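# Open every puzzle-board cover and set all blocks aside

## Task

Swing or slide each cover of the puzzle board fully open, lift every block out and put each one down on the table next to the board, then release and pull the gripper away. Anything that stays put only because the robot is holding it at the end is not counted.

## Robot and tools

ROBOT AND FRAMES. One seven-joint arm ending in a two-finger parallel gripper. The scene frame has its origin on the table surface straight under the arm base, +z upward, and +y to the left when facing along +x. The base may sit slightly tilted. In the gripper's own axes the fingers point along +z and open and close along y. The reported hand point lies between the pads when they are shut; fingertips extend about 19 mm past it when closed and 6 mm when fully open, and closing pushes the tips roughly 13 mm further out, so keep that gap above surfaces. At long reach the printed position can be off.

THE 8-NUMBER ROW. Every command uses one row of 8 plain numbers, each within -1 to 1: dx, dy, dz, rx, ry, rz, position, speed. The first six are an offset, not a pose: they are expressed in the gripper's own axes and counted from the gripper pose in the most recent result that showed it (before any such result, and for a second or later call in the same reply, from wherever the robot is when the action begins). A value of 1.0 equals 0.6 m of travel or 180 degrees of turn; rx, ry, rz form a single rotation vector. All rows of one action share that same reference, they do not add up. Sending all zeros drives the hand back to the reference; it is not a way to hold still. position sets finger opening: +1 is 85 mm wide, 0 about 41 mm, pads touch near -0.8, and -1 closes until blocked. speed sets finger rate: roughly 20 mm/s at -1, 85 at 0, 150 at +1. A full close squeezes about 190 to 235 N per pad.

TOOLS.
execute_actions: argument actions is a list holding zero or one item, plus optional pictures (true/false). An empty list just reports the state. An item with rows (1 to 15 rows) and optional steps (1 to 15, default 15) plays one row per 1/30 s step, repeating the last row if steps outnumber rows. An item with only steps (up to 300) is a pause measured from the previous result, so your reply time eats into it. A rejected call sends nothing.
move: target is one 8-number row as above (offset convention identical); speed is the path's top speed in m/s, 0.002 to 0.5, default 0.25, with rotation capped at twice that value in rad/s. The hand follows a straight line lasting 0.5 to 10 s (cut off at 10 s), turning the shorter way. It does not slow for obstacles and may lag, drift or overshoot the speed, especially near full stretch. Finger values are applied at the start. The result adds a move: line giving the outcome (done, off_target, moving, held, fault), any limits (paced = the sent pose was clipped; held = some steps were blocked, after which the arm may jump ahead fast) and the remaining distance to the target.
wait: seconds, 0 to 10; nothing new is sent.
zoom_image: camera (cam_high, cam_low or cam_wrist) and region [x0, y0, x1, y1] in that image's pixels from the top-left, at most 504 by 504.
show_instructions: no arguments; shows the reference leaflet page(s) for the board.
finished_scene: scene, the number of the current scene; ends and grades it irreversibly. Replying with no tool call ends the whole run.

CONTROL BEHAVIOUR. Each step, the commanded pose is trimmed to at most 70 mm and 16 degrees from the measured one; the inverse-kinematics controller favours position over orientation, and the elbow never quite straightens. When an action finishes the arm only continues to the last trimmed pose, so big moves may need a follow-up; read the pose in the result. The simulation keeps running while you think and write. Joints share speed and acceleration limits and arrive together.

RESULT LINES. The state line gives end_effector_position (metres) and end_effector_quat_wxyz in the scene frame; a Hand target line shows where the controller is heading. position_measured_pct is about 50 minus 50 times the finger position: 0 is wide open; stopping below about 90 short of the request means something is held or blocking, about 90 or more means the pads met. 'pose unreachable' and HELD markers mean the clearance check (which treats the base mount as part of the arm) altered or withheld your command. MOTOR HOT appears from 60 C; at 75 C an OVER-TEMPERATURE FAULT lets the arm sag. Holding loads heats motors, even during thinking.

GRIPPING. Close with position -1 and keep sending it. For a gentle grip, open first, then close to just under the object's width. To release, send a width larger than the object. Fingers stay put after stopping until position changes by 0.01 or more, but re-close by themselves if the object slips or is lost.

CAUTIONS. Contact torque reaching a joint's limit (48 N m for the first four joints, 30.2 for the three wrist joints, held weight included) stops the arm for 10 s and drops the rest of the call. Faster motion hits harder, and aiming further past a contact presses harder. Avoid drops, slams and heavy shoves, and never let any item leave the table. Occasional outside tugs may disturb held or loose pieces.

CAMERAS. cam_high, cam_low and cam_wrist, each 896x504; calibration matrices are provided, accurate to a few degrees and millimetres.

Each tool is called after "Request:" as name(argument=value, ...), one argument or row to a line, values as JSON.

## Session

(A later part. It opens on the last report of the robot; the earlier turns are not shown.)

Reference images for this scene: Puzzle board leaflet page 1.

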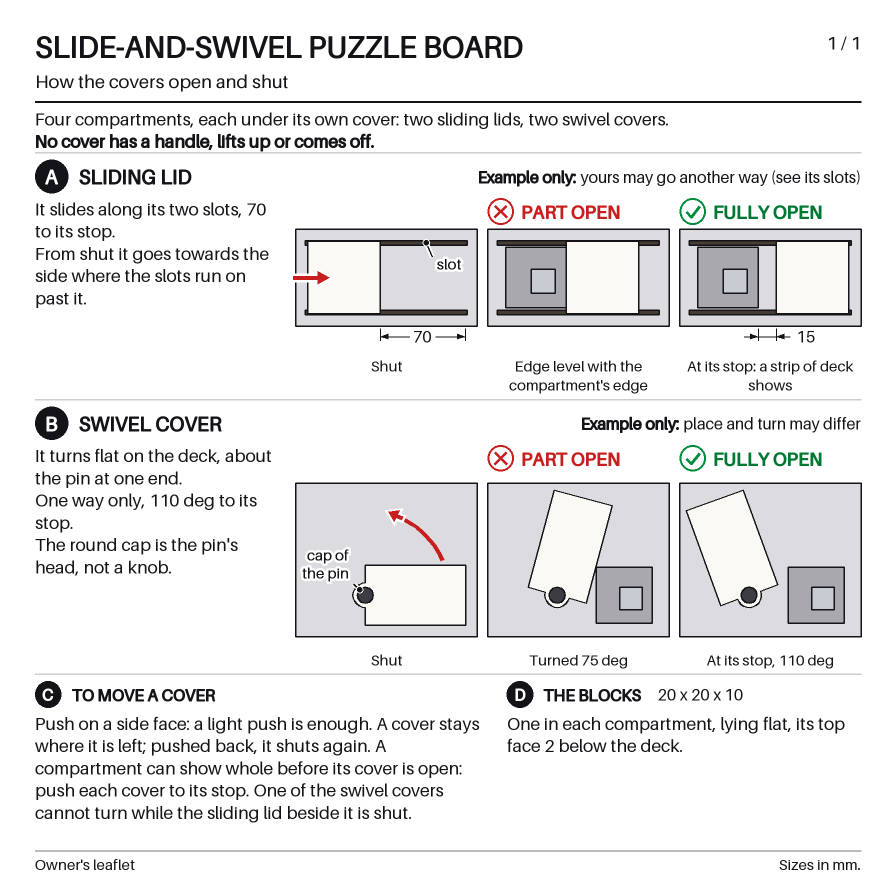

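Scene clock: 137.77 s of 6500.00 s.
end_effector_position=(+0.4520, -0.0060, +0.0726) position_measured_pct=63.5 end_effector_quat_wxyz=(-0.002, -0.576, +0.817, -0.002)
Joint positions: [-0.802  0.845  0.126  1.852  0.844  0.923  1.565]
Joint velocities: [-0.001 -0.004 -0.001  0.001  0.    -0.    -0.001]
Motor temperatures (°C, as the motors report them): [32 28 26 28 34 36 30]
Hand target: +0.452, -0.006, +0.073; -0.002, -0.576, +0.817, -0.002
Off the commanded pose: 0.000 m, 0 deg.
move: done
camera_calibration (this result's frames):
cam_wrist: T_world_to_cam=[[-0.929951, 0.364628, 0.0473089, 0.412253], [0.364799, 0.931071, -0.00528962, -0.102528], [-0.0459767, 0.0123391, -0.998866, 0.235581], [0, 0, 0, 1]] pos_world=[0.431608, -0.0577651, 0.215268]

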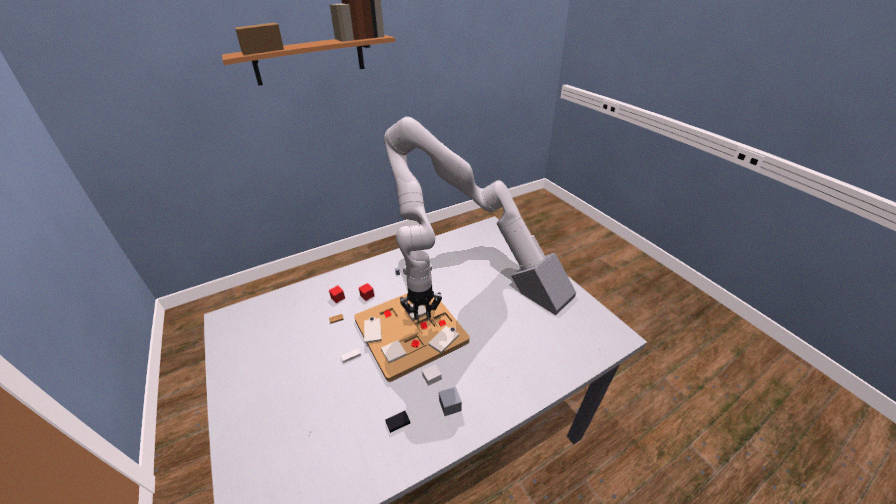

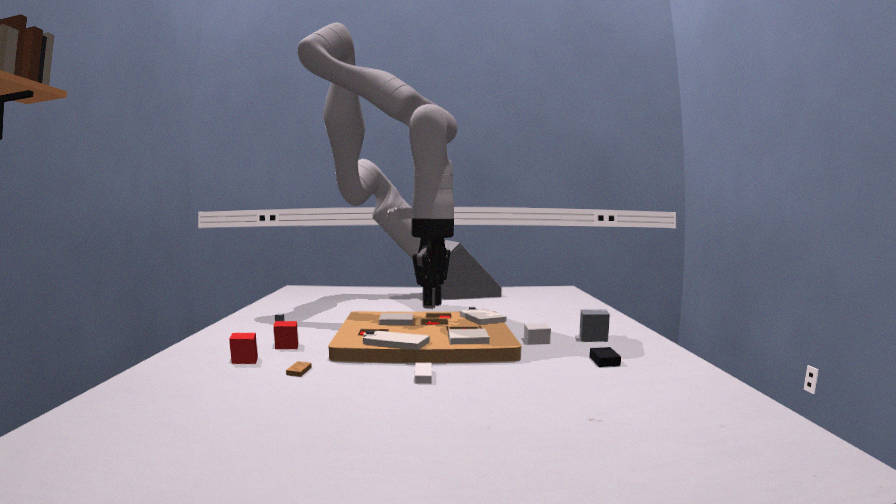

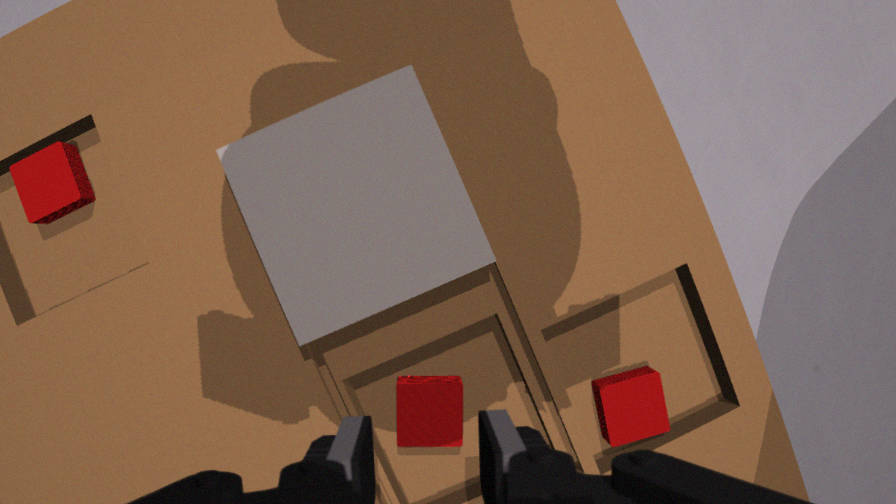

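Request:
move(
  target=[0.004,0.0025,0.046,0,0,0,-0.27,0],
  speed=0.08,
)

Request:
move(
  target=[0,0,0.0135,0,0,0,-0.27,0],
  speed=0.02,
)

Request:
execute_actions(
  actions=[
    {"rows":[[0,0,0,0,0,0,-0.5,0]],"steps":10},
  ],
  pictures=false,
)

Request:
move(
  target=[0,0,-0.058,0,0,0,-0.5,0],
  speed=0.1,
)

Scene clock: 145.90 s of 6500.00 s.
end_effector_position=(+0.4499, -0.0079, +0.0451) position_measured_pct=63.5 end_effector_quat_wxyz=(-0.002, -0.576, +0.817, -0.002)
Joint positions: [-0.777  0.882  0.15   1.876  0.891  0.855  1.53 ]
Joint velocities: [ 0.002  0.003  0.     0.001 -0.    -0.001  0.   ]
Motor temperatures (°C, as the motors report them): [32 28 26 28 34 36 30]
Hand target: +0.450, -0.008, +0.045; -0.002, -0.576, +0.817, -0.002
Off the commanded pose: 0.000 m, 0 deg.
After step 90, 4.40 s passed at rest.
move: done
camera_calibration (this result's frames):
cam_wrist: T_world_to_cam=[[-0.929912, 0.364769, 0.0469778, 0.412289], [0.364946, 0.931015, -0.00504103, -0.100219], [-0.0455758, 0.0124566, -0.998883, 0.2079], [0, 0, 0, 1]] pos_world=[0.429442, -0.0596747, 0.187794]

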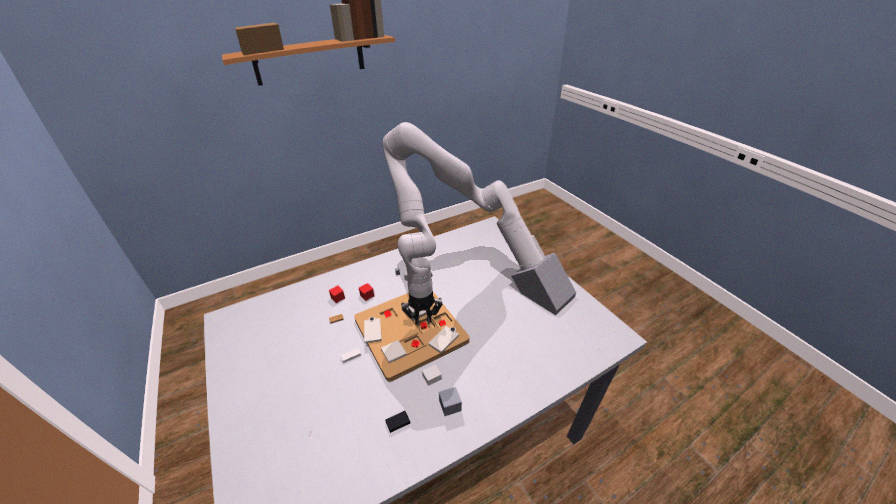

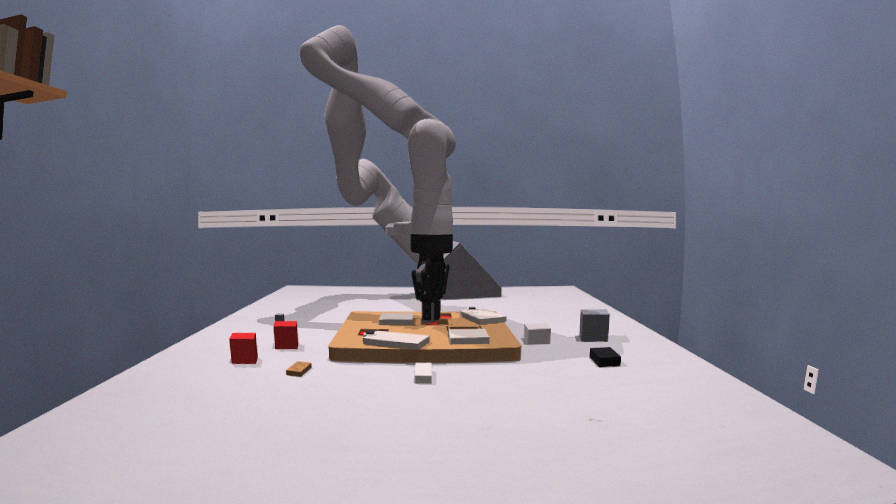

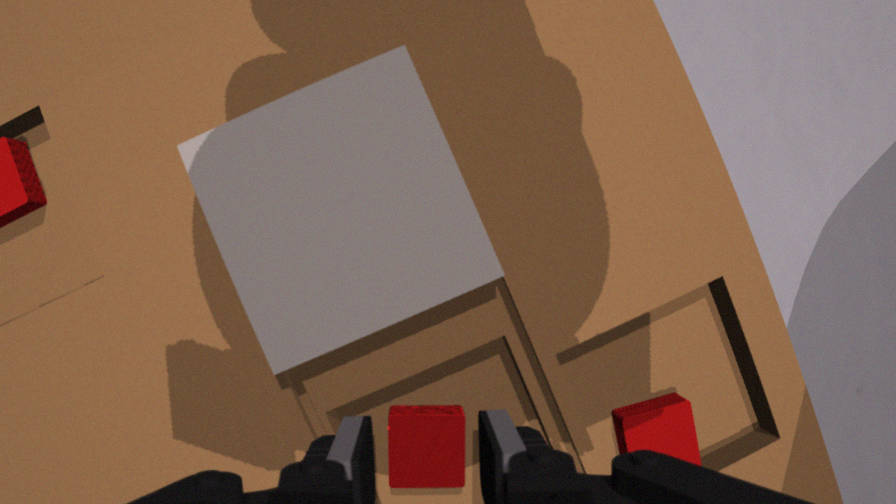

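Scene clock: 146.60 s of 6500.00 s.
end_effector_position=(+0.4501, -0.0078, +0.0423) position_measured_pct=63.5 end_effector_quat_wxyz=(+0.000, -0.576, +0.817, -0.003)
Joint positions: [-0.775  0.886  0.151  1.882  0.903  0.845  1.518]
Joint velocities: [ 0.003 -0.    -0.005  0.001  0.004  0.002 -0.003]
Motor temperatures (°C, as the motors report them): [32 28 26 28 34 36 30]
Hand target: +0.450, -0.008, +0.037; -0.002, -0.576, +0.817, -0.002
Off the commanded pose: 0.005 m, 0 deg.
move: off_target
camera_calibration (this result's frames):
cam_wrist: T_world_to_cam=[[-0.930047, 0.364894, 0.0431816, 0.412737], [0.365144, 0.930948, -0.00223356, -0.100606], [-0.0410149, 0.0136902, -0.999065, 0.203066], [0, 0, 0, 1]] pos_world=[0.428929, -0.0597266, 0.184828]

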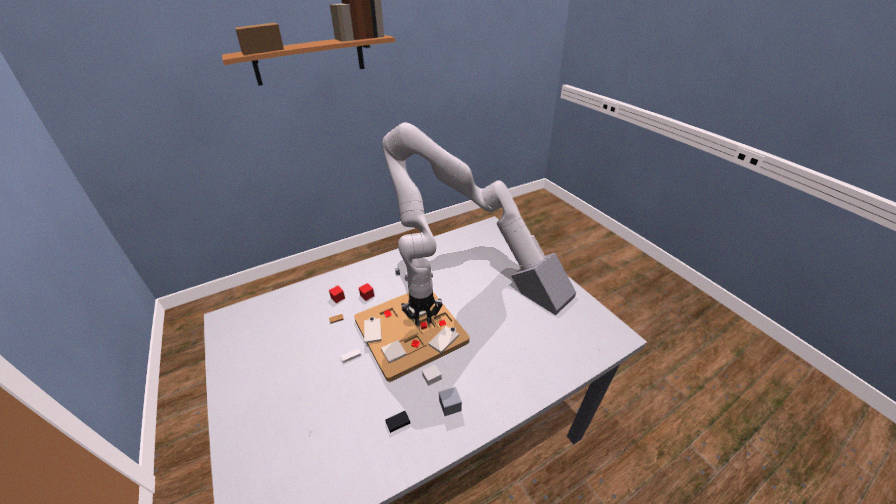

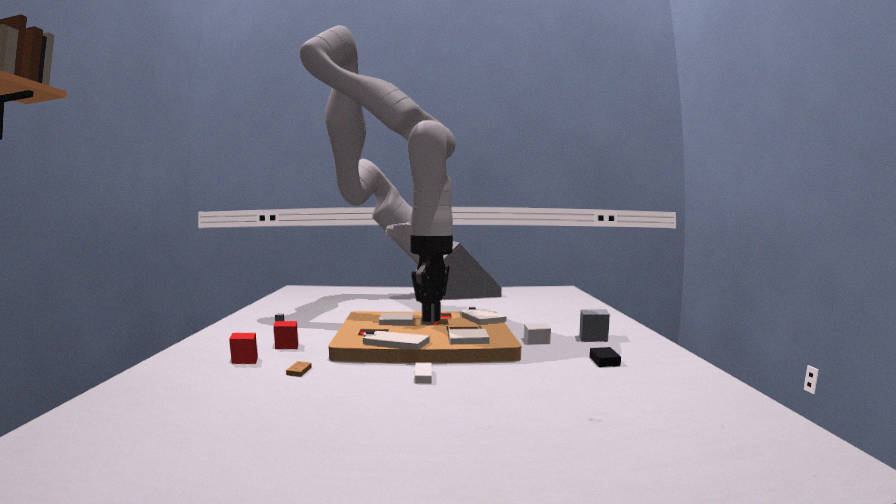

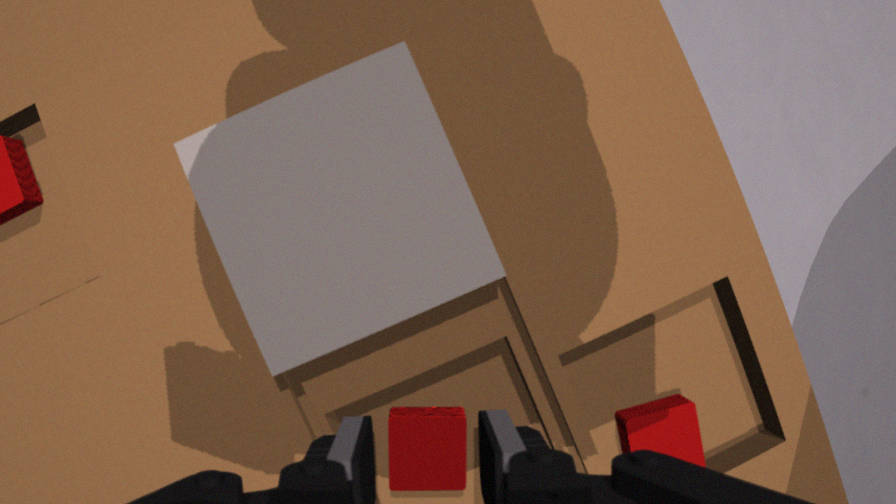

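Scene clock: 146.93 s of 6500.00 s.
end_effector_position=(+0.4502, -0.0077, +0.0426) position_measured_pct=74.6 end_effector_quat_wxyz=(+0.001, -0.576, +0.817, -0.003)
Joint positions: [-0.776  0.885  0.152  1.882  0.902  0.844  1.519]
Joint velocities: [ 0.002  0.004  0.001  0.    -0.001 -0.001  0.001]
Motor temperatures (°C, as the motors report them): [32 28 26 28 34 36 30]
Hand target: +0.450, -0.008, +0.042; +0.000, -0.576, +0.817, -0.003
Off the commanded pose: 0.000 m, 0 deg.
Steps of this call (steps 1 to 10: all 10 steps of this action). Readings (end_effector_position | what the end effector reports):
1: (+0.4503, -0.0077, +0.0429) | position_measured_pct=63.5
2: (+0.4510, -0.0075, +0.0443) | position_measured_pct=63.9
4: (+0.4511, -0.0071, +0.0443) | position_measured_pct=67.9
8: (+0.4503, -0.0077, +0.0428) | position_measured_pct=74.2
10: the state above

Scene clock: 147.90 s of 6500.00 s.
end_effector_position=(+0.4498, -0.0076, +0.0770) position_measured_pct=75.0 end_effector_quat_wxyz=(+0.000, -0.576, +0.817, -0.003)
Joint positions: [-0.808  0.832  0.124  1.864  0.846  0.925  1.558]
Joint velocities: [-0.002 -0.003 -0.001 -0.     0.001  0.001 -0.   ]
Motor temperatures (°C, as the motors report them): [32 28 26 28 34 36 30]
Hand target: +0.450, -0.008, +0.077; +0.000, -0.576, +0.817, -0.003
Off the commanded pose: 0.000 m, 0 deg.
move: done
camera_calibration (this result's frames):
cam_wrist: T_world_to_cam=[[-0.930086, 0.364749, 0.0435625, 0.410909], [0.364991, 0.931008, -0.0025343, -0.10045], [-0.0414814, 0.0135428, -0.999047, 0.237872], [0, 0, 0, 1]] pos_world=[0.428712, -0.0595803, 0.219491]

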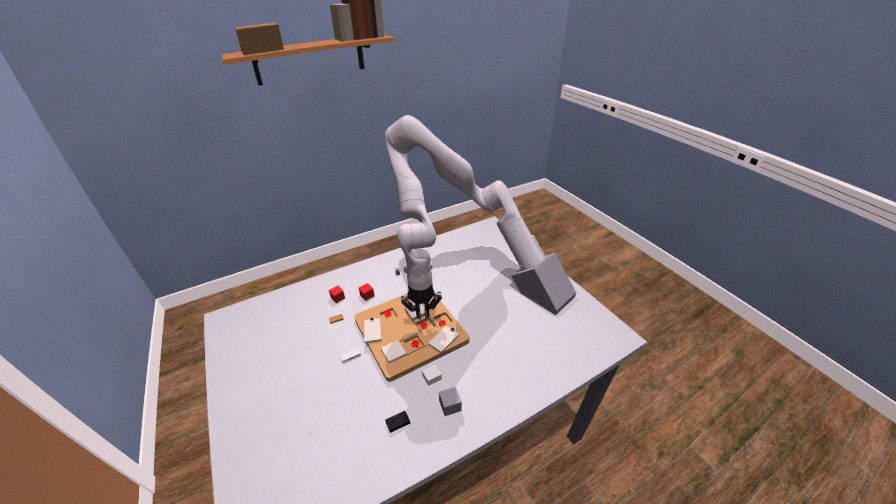

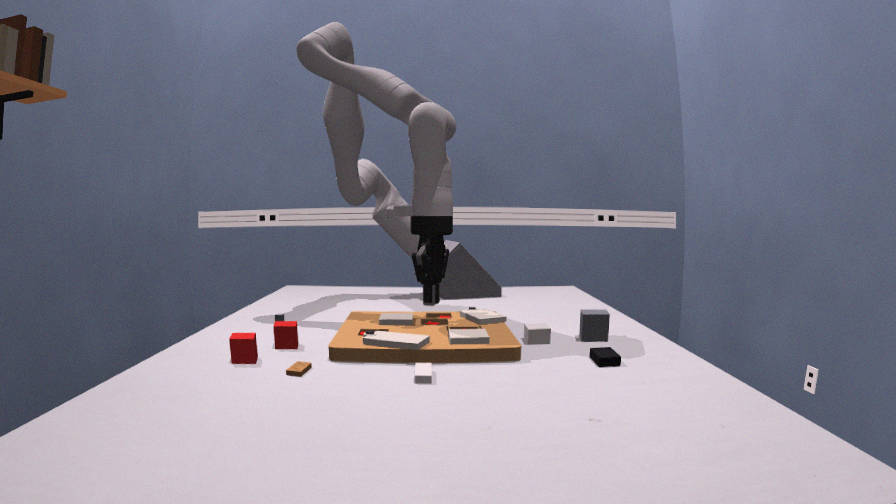

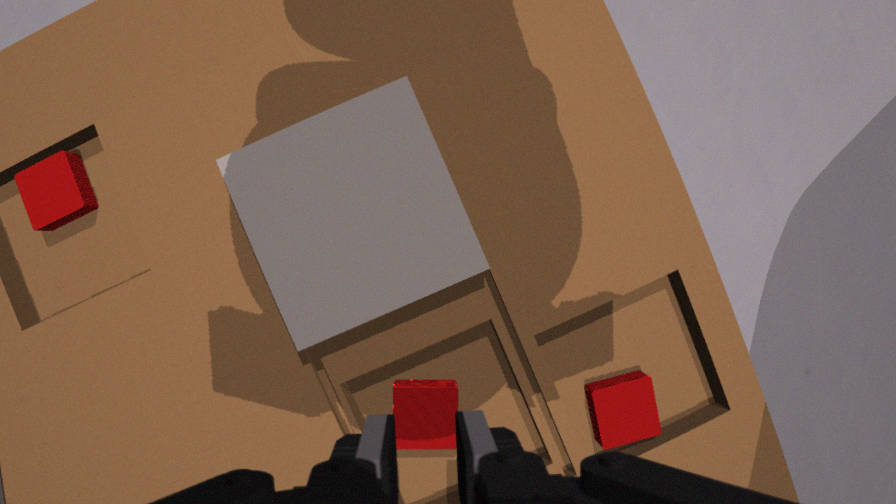

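Request:
move(
  target=[0.004,0.0015,0.053,0,0,-0.015,-0.33,0],
  speed=0.06,
)

Request:
move(
  target=[0,0,0.007,0,0,0,-0.33,0],
  speed=0.01,
)

Scene clock: 159.20 s of 6500.00 s.
end_effector_position=(+0.4484, -0.0097, +0.0453) position_measured_pct=66.7 end_effector_quat_wxyz=(+0.000, -0.595, +0.803, -0.003)
Joint positions: [-0.772  0.876  0.142  1.889  0.907  0.853  1.561]
Joint velocities: [ 0.002  0.004  0.001  0.001 -0.001 -0.001  0.001]
Motor temperatures (°C, as the motors report them): [32 28 26 28 34 36 30]
Hand target: +0.448, -0.010, +0.045; +0.000, -0.595, +0.803, -0.003
Off the commanded pose: 0.000 m, 0 deg.
After step 90, 7.50 s passed at rest.
move: done
camera_calibration (this result's frames):
cam_wrist: T_world_to_cam=[[-0.946208, 0.320655, 0.0432652, 0.418576], [0.320852, 0.947126, -0.00249029, -0.0781576], [-0.0417761, 0.0115254, -0.999061, 0.206349], [0, 0, 0, 1]] pos_world=[0.429757, -0.0625714, 0.187851]

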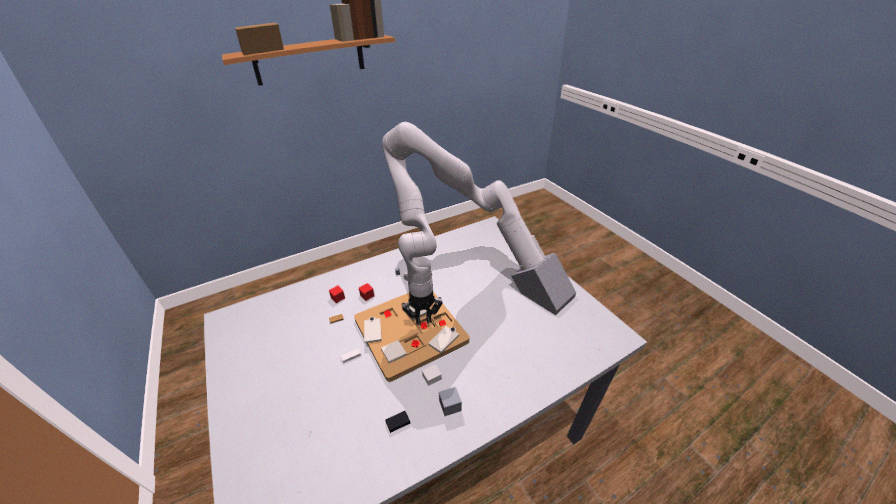

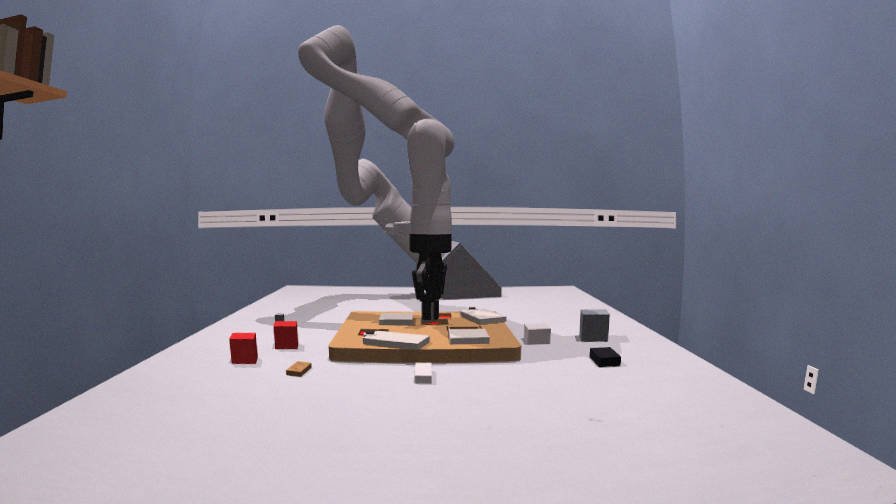

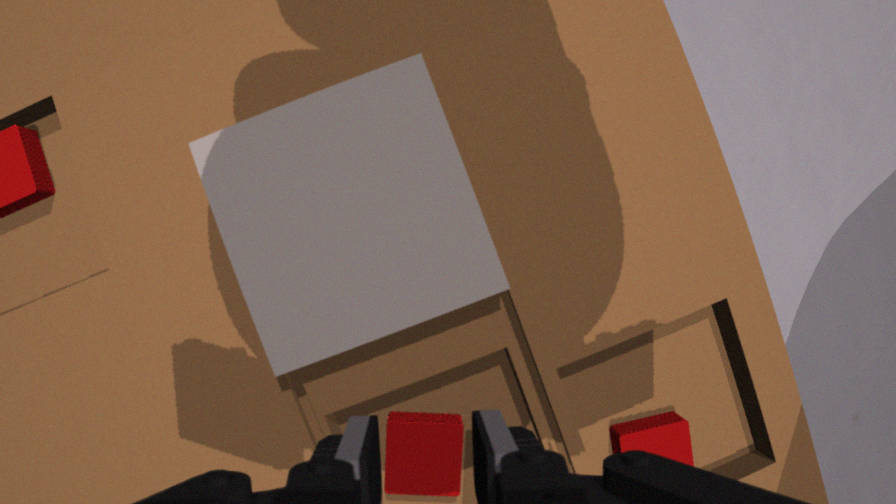

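Scene clock: 159.90 s of 6500.00 s.
end_effector_position=(+0.4485, -0.0097, +0.0412) position_measured_pct=66.7 end_effector_quat_wxyz=(+0.000, -0.595, +0.804, -0.003)
Joint positions: [-0.769  0.883  0.146  1.89   0.914  0.844  1.556]
Joint velocities: [ 0.001  0.     0.     0.001  0.    -0.001  0.   ]
Motor temperatures (°C, as the motors report them): [32 28 26 28 34 36 30]
Hand target: +0.448, -0.010, +0.041; +0.000, -0.595, +0.804, -0.003
Off the commanded pose: 0.000 m, 0 deg.
move: done
camera_calibration (this result's frames):
cam_wrist: T_world_to_cam=[[-0.946199, 0.320689, 0.0431932, 0.418808], [0.320888, 0.947114, -0.00243151, -0.0781852], [-0.0416887, 0.0115595, -0.999064, 0.202151], [0, 0, 0, 1]] pos_world=[0.429791, -0.0625933, 0.183681]

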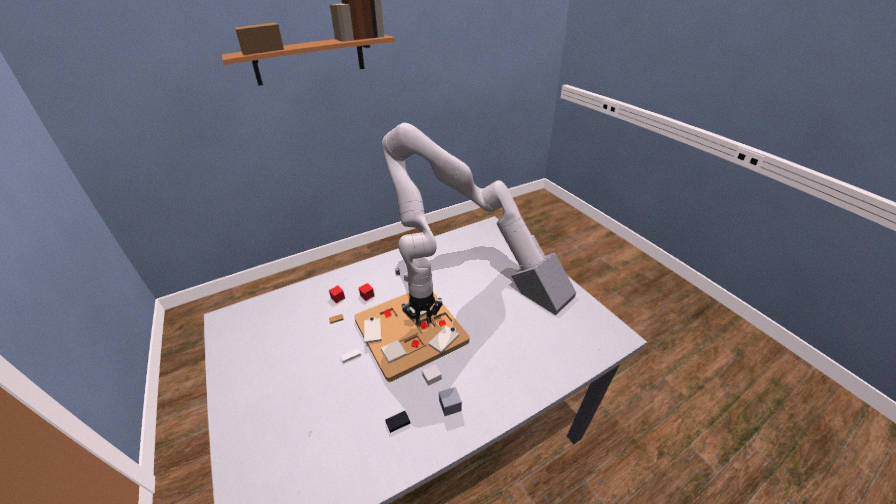

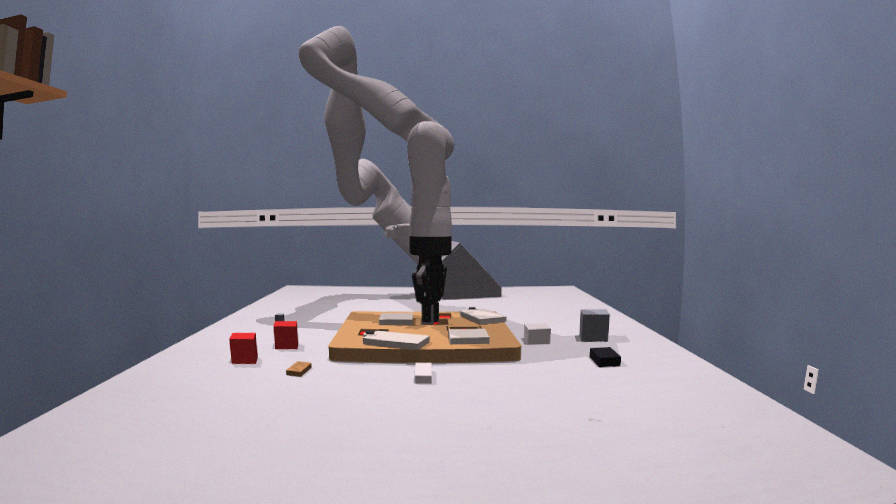

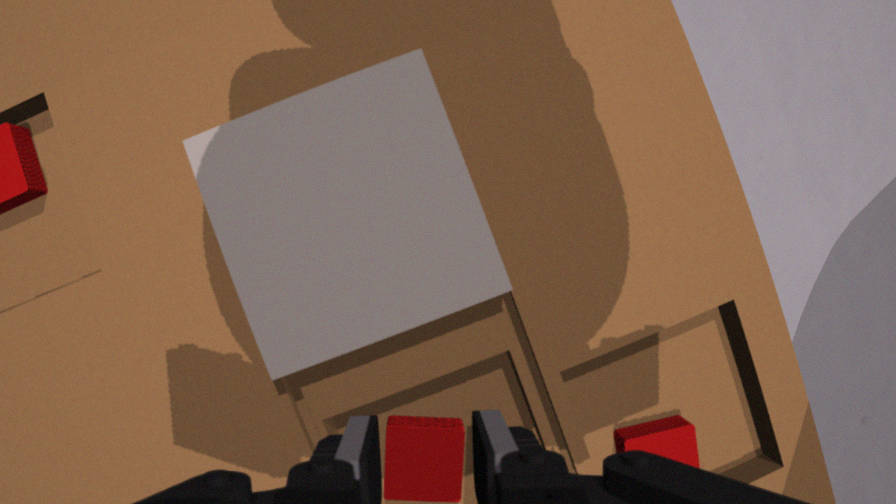

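Request:
execute_actions(
  actions=[
    {"rows":[[0,0,0.001,0,0,0,-0.33,0],[0,0,0.002,0,0,0,-0.33,0],[0,0,0.003,0,0,0,-0.33,0],[0,0,0.004,0,0,0,-0.33,0],[0,0,0.005,0,0,0,-0.33,0],[0,0,0.006,0,0,0,-0.33,0],[0,0,0.007,0,0,0,-0.33,0]],"steps":12},
  ],
  pictures=false,
)

Request:
execute_actions(
  actions=[
    {"rows":[[0,0,0,0,0,0,-0.5,0]],"steps":10},
  ],
  pictures=false,
)

Request:
move(
  target=[0,0,-0.058,0,0,0,-0.5,0],
  speed=0.1,
)

Request:
move(
  target=[0,0.24,0,0,0,-0.107,-0.5,0],
  speed=0.15,
)

Scene clock: 171.50 s of 6500.00 s.
end_effector_position=(+0.4486, -0.0097, +0.0371) position_measured_pct=66.7 end_effector_quat_wxyz=(+0.000, -0.595, +0.804, -0.003)
Joint positions: [-0.765  0.889  0.149  1.892  0.921  0.834  1.551]
Joint velocities: [ 0.     0.002  0.     0.001 -0.    -0.001 -0.   ]
Motor temperatures (°C, as the motors report them): [32 28 26 28 34 36 30]
Hand target: +0.448, -0.010, +0.037; +0.000, -0.595, +0.804, -0.003
Off the commanded pose: 0.000 m, 0 deg.
Steps of this call (steps 1 to 90: nothing new was sent; then 8.20 s passed at rest; steps 91 to 102: all 12 steps of this action). Readings (end_effector_position | what the end effector reports):
91: (+0.4484, -0.0097, +0.0410) | position_measured_pct=66.7
92: (+0.4484, -0.0097, +0.0406) | position_measured_pct=66.7
94: (+0.4484, -0.0097, +0.0395) | position_measured_pct=66.7
98: (+0.4485, -0.0097, +0.0374) | position_measured_pct=66.7
102: the state above

Scene clock: 171.83 s of 6500.00 s.
end_effector_position=(+0.4486, -0.0096, +0.0373) position_measured_pct=73.0 end_effector_quat_wxyz=(+0.001, -0.595, +0.804, -0.003)
Joint positions: [-0.765  0.889  0.149  1.892  0.921  0.834  1.551]
Joint velocities: [ 0.     0.    -0.    -0.001  0.001 -0.    -0.   ]
Motor temperatures (°C, as the motors report them): [32 28 26 28 34 36 30]
Hand target: +0.449, -0.010, +0.037; +0.000, -0.595, +0.804, -0.003
Off the commanded pose: 0.000 m, 0 deg.
Steps of this call (steps 1 to 10: all 10 steps of this action). Readings (end_effector_position | what the end effector reports):
1: (+0.4486, -0.0097, +0.0371) | position_measured_pct=66.7
2: (+0.4486, -0.0097, +0.0371) | position_measured_pct=67.1
4: (+0.4486, -0.0097, +0.0372) | position_measured_pct=71.0
8: (+0.4486, -0.0096, +0.0373) | position_measured_pct=73.0
10: the state above

Scene clock: 172.80 s of 6500.00 s.
end_effector_position=(+0.4483, -0.0095, +0.0719) position_measured_pct=73.0 end_effector_quat_wxyz=(+0.000, -0.595, +0.803, -0.003)
Joint positions: [-0.798  0.835  0.12   1.875  0.863  0.914  1.592]
Joint velocities: [-0.002 -0.004 -0.001 -0.     0.001  0.001 -0.   ]
Motor temperatures (°C, as the motors report them): [32 28 26 28 34 36 30]
Hand target: +0.448, -0.010, +0.072; +0.001, -0.595, +0.804, -0.003
Off the commanded pose: 0.000 m, 0 deg.
move: done
camera_calibration (this result's frames):
cam_wrist: T_world_to_cam=[[-0.946234, 0.32058, 0.0432402, 0.417287], [0.320785, 0.947149, -0.00228867, -0.0782012], [-0.0416887, 0.0117052, -0.999062, 0.232828], [0, 0, 0, 1]] pos_world=[0.429643, -0.0624309, 0.214387]

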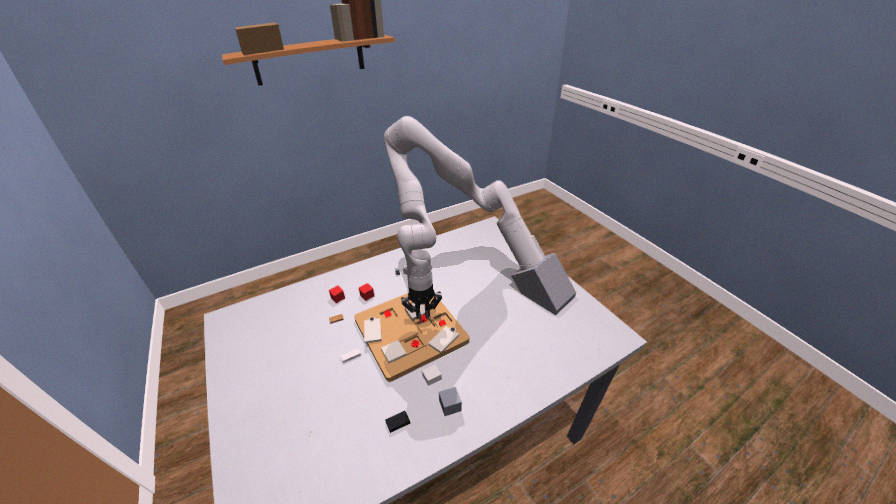

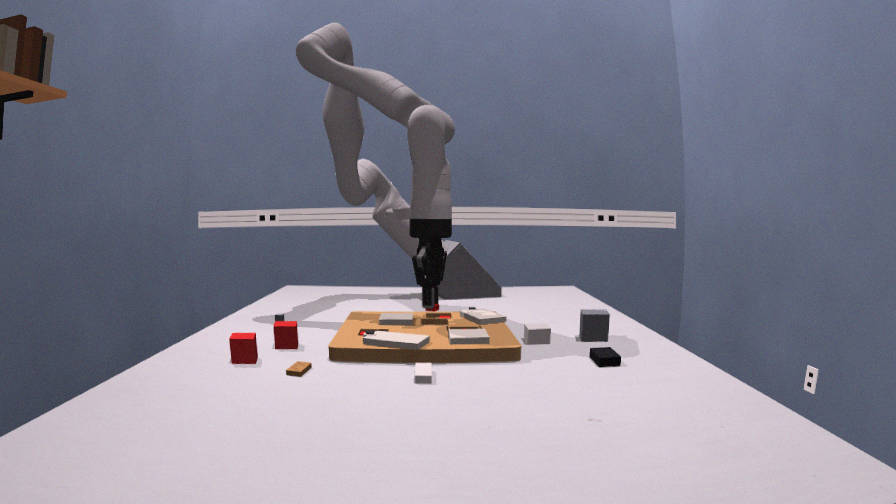

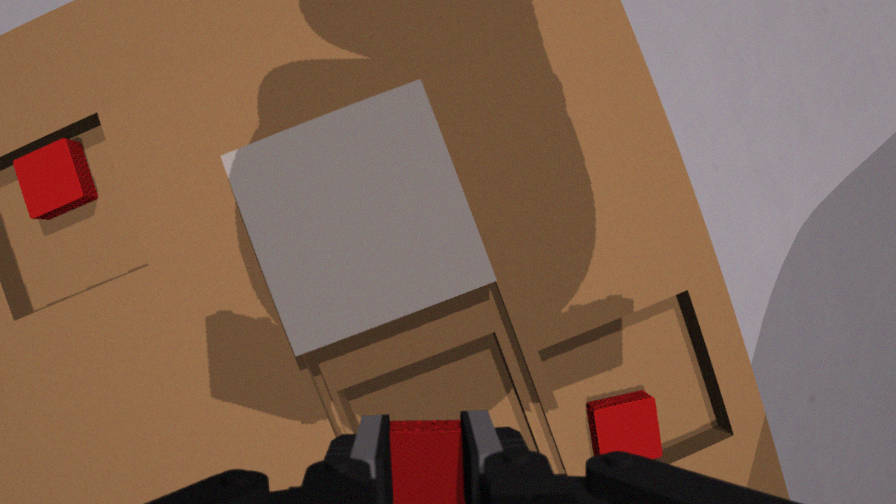

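Scene clock: 174.27 s of 6500.00 s.
end_effector_position=(+0.3108, +0.0329, +0.0711) position_measured_pct=73.0 end_effector_quat_wxyz=(-0.000, +0.721, -0.693, +0.003)
Joint positions: [-0.988  0.902  0.026  2.182  0.952  0.79   1.441]
Joint velocities: [-0.004  0.003 -0.003  0.001  0.001  0.002 -0.002]
Motor temperatures (°C, as the motors report them): [32 28 26 28 34 36 30]
Hand target: +0.311, +0.033, +0.071; -0.000, +0.721, -0.693, +0.003
Off the commanded pose: 0.001 m, 0 deg.
move: done
camera_calibration (this result's frames):
cam_wrist: T_world_to_cam=[[-0.998979, -0.00885629, 0.0442918, 0.300772], [-0.0090196, 0.999953, -0.00348868, 0.026626], [-0.0442588, -0.00388462, -0.999013, 0.227096], [0, 0, 0, 1]] pos_world=[0.310756, -0.0230789, 0.213643]

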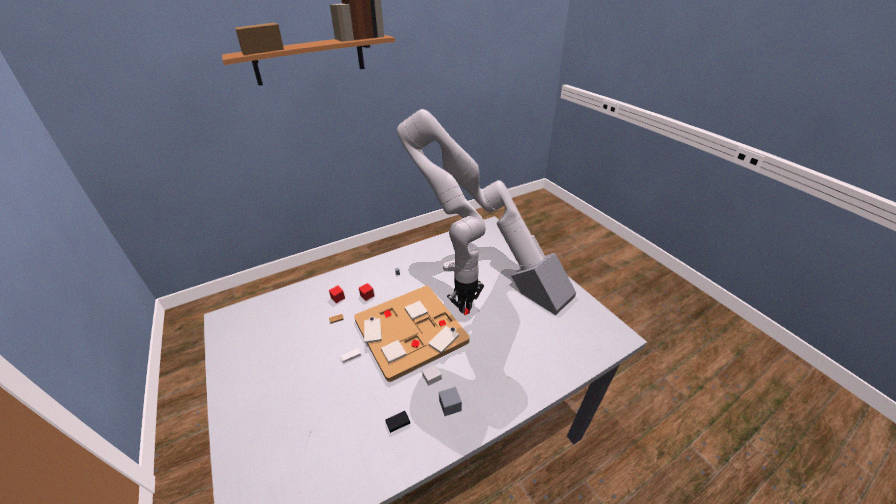

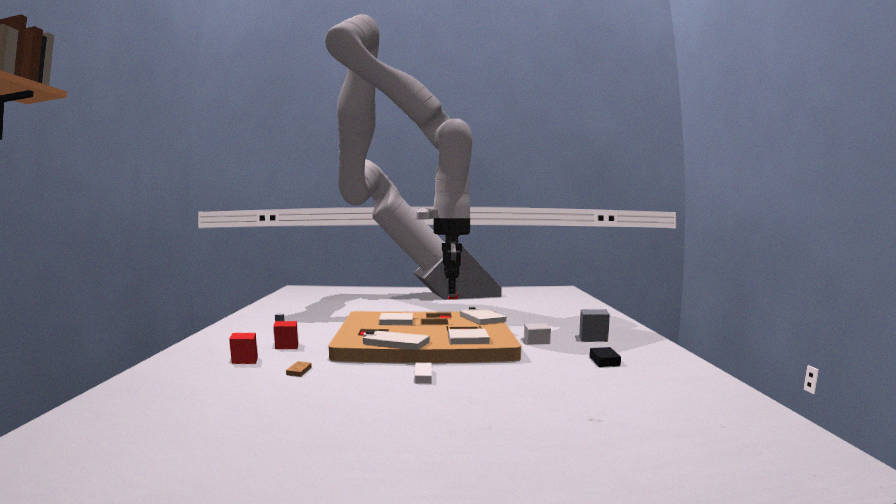

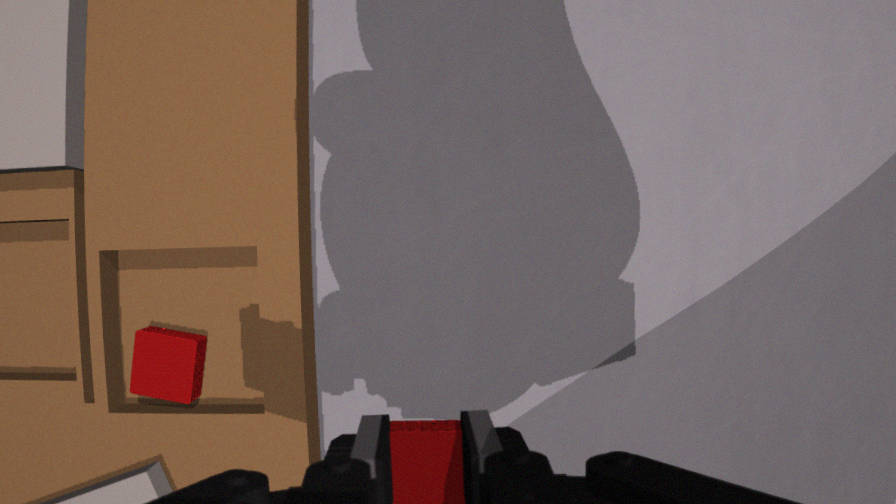

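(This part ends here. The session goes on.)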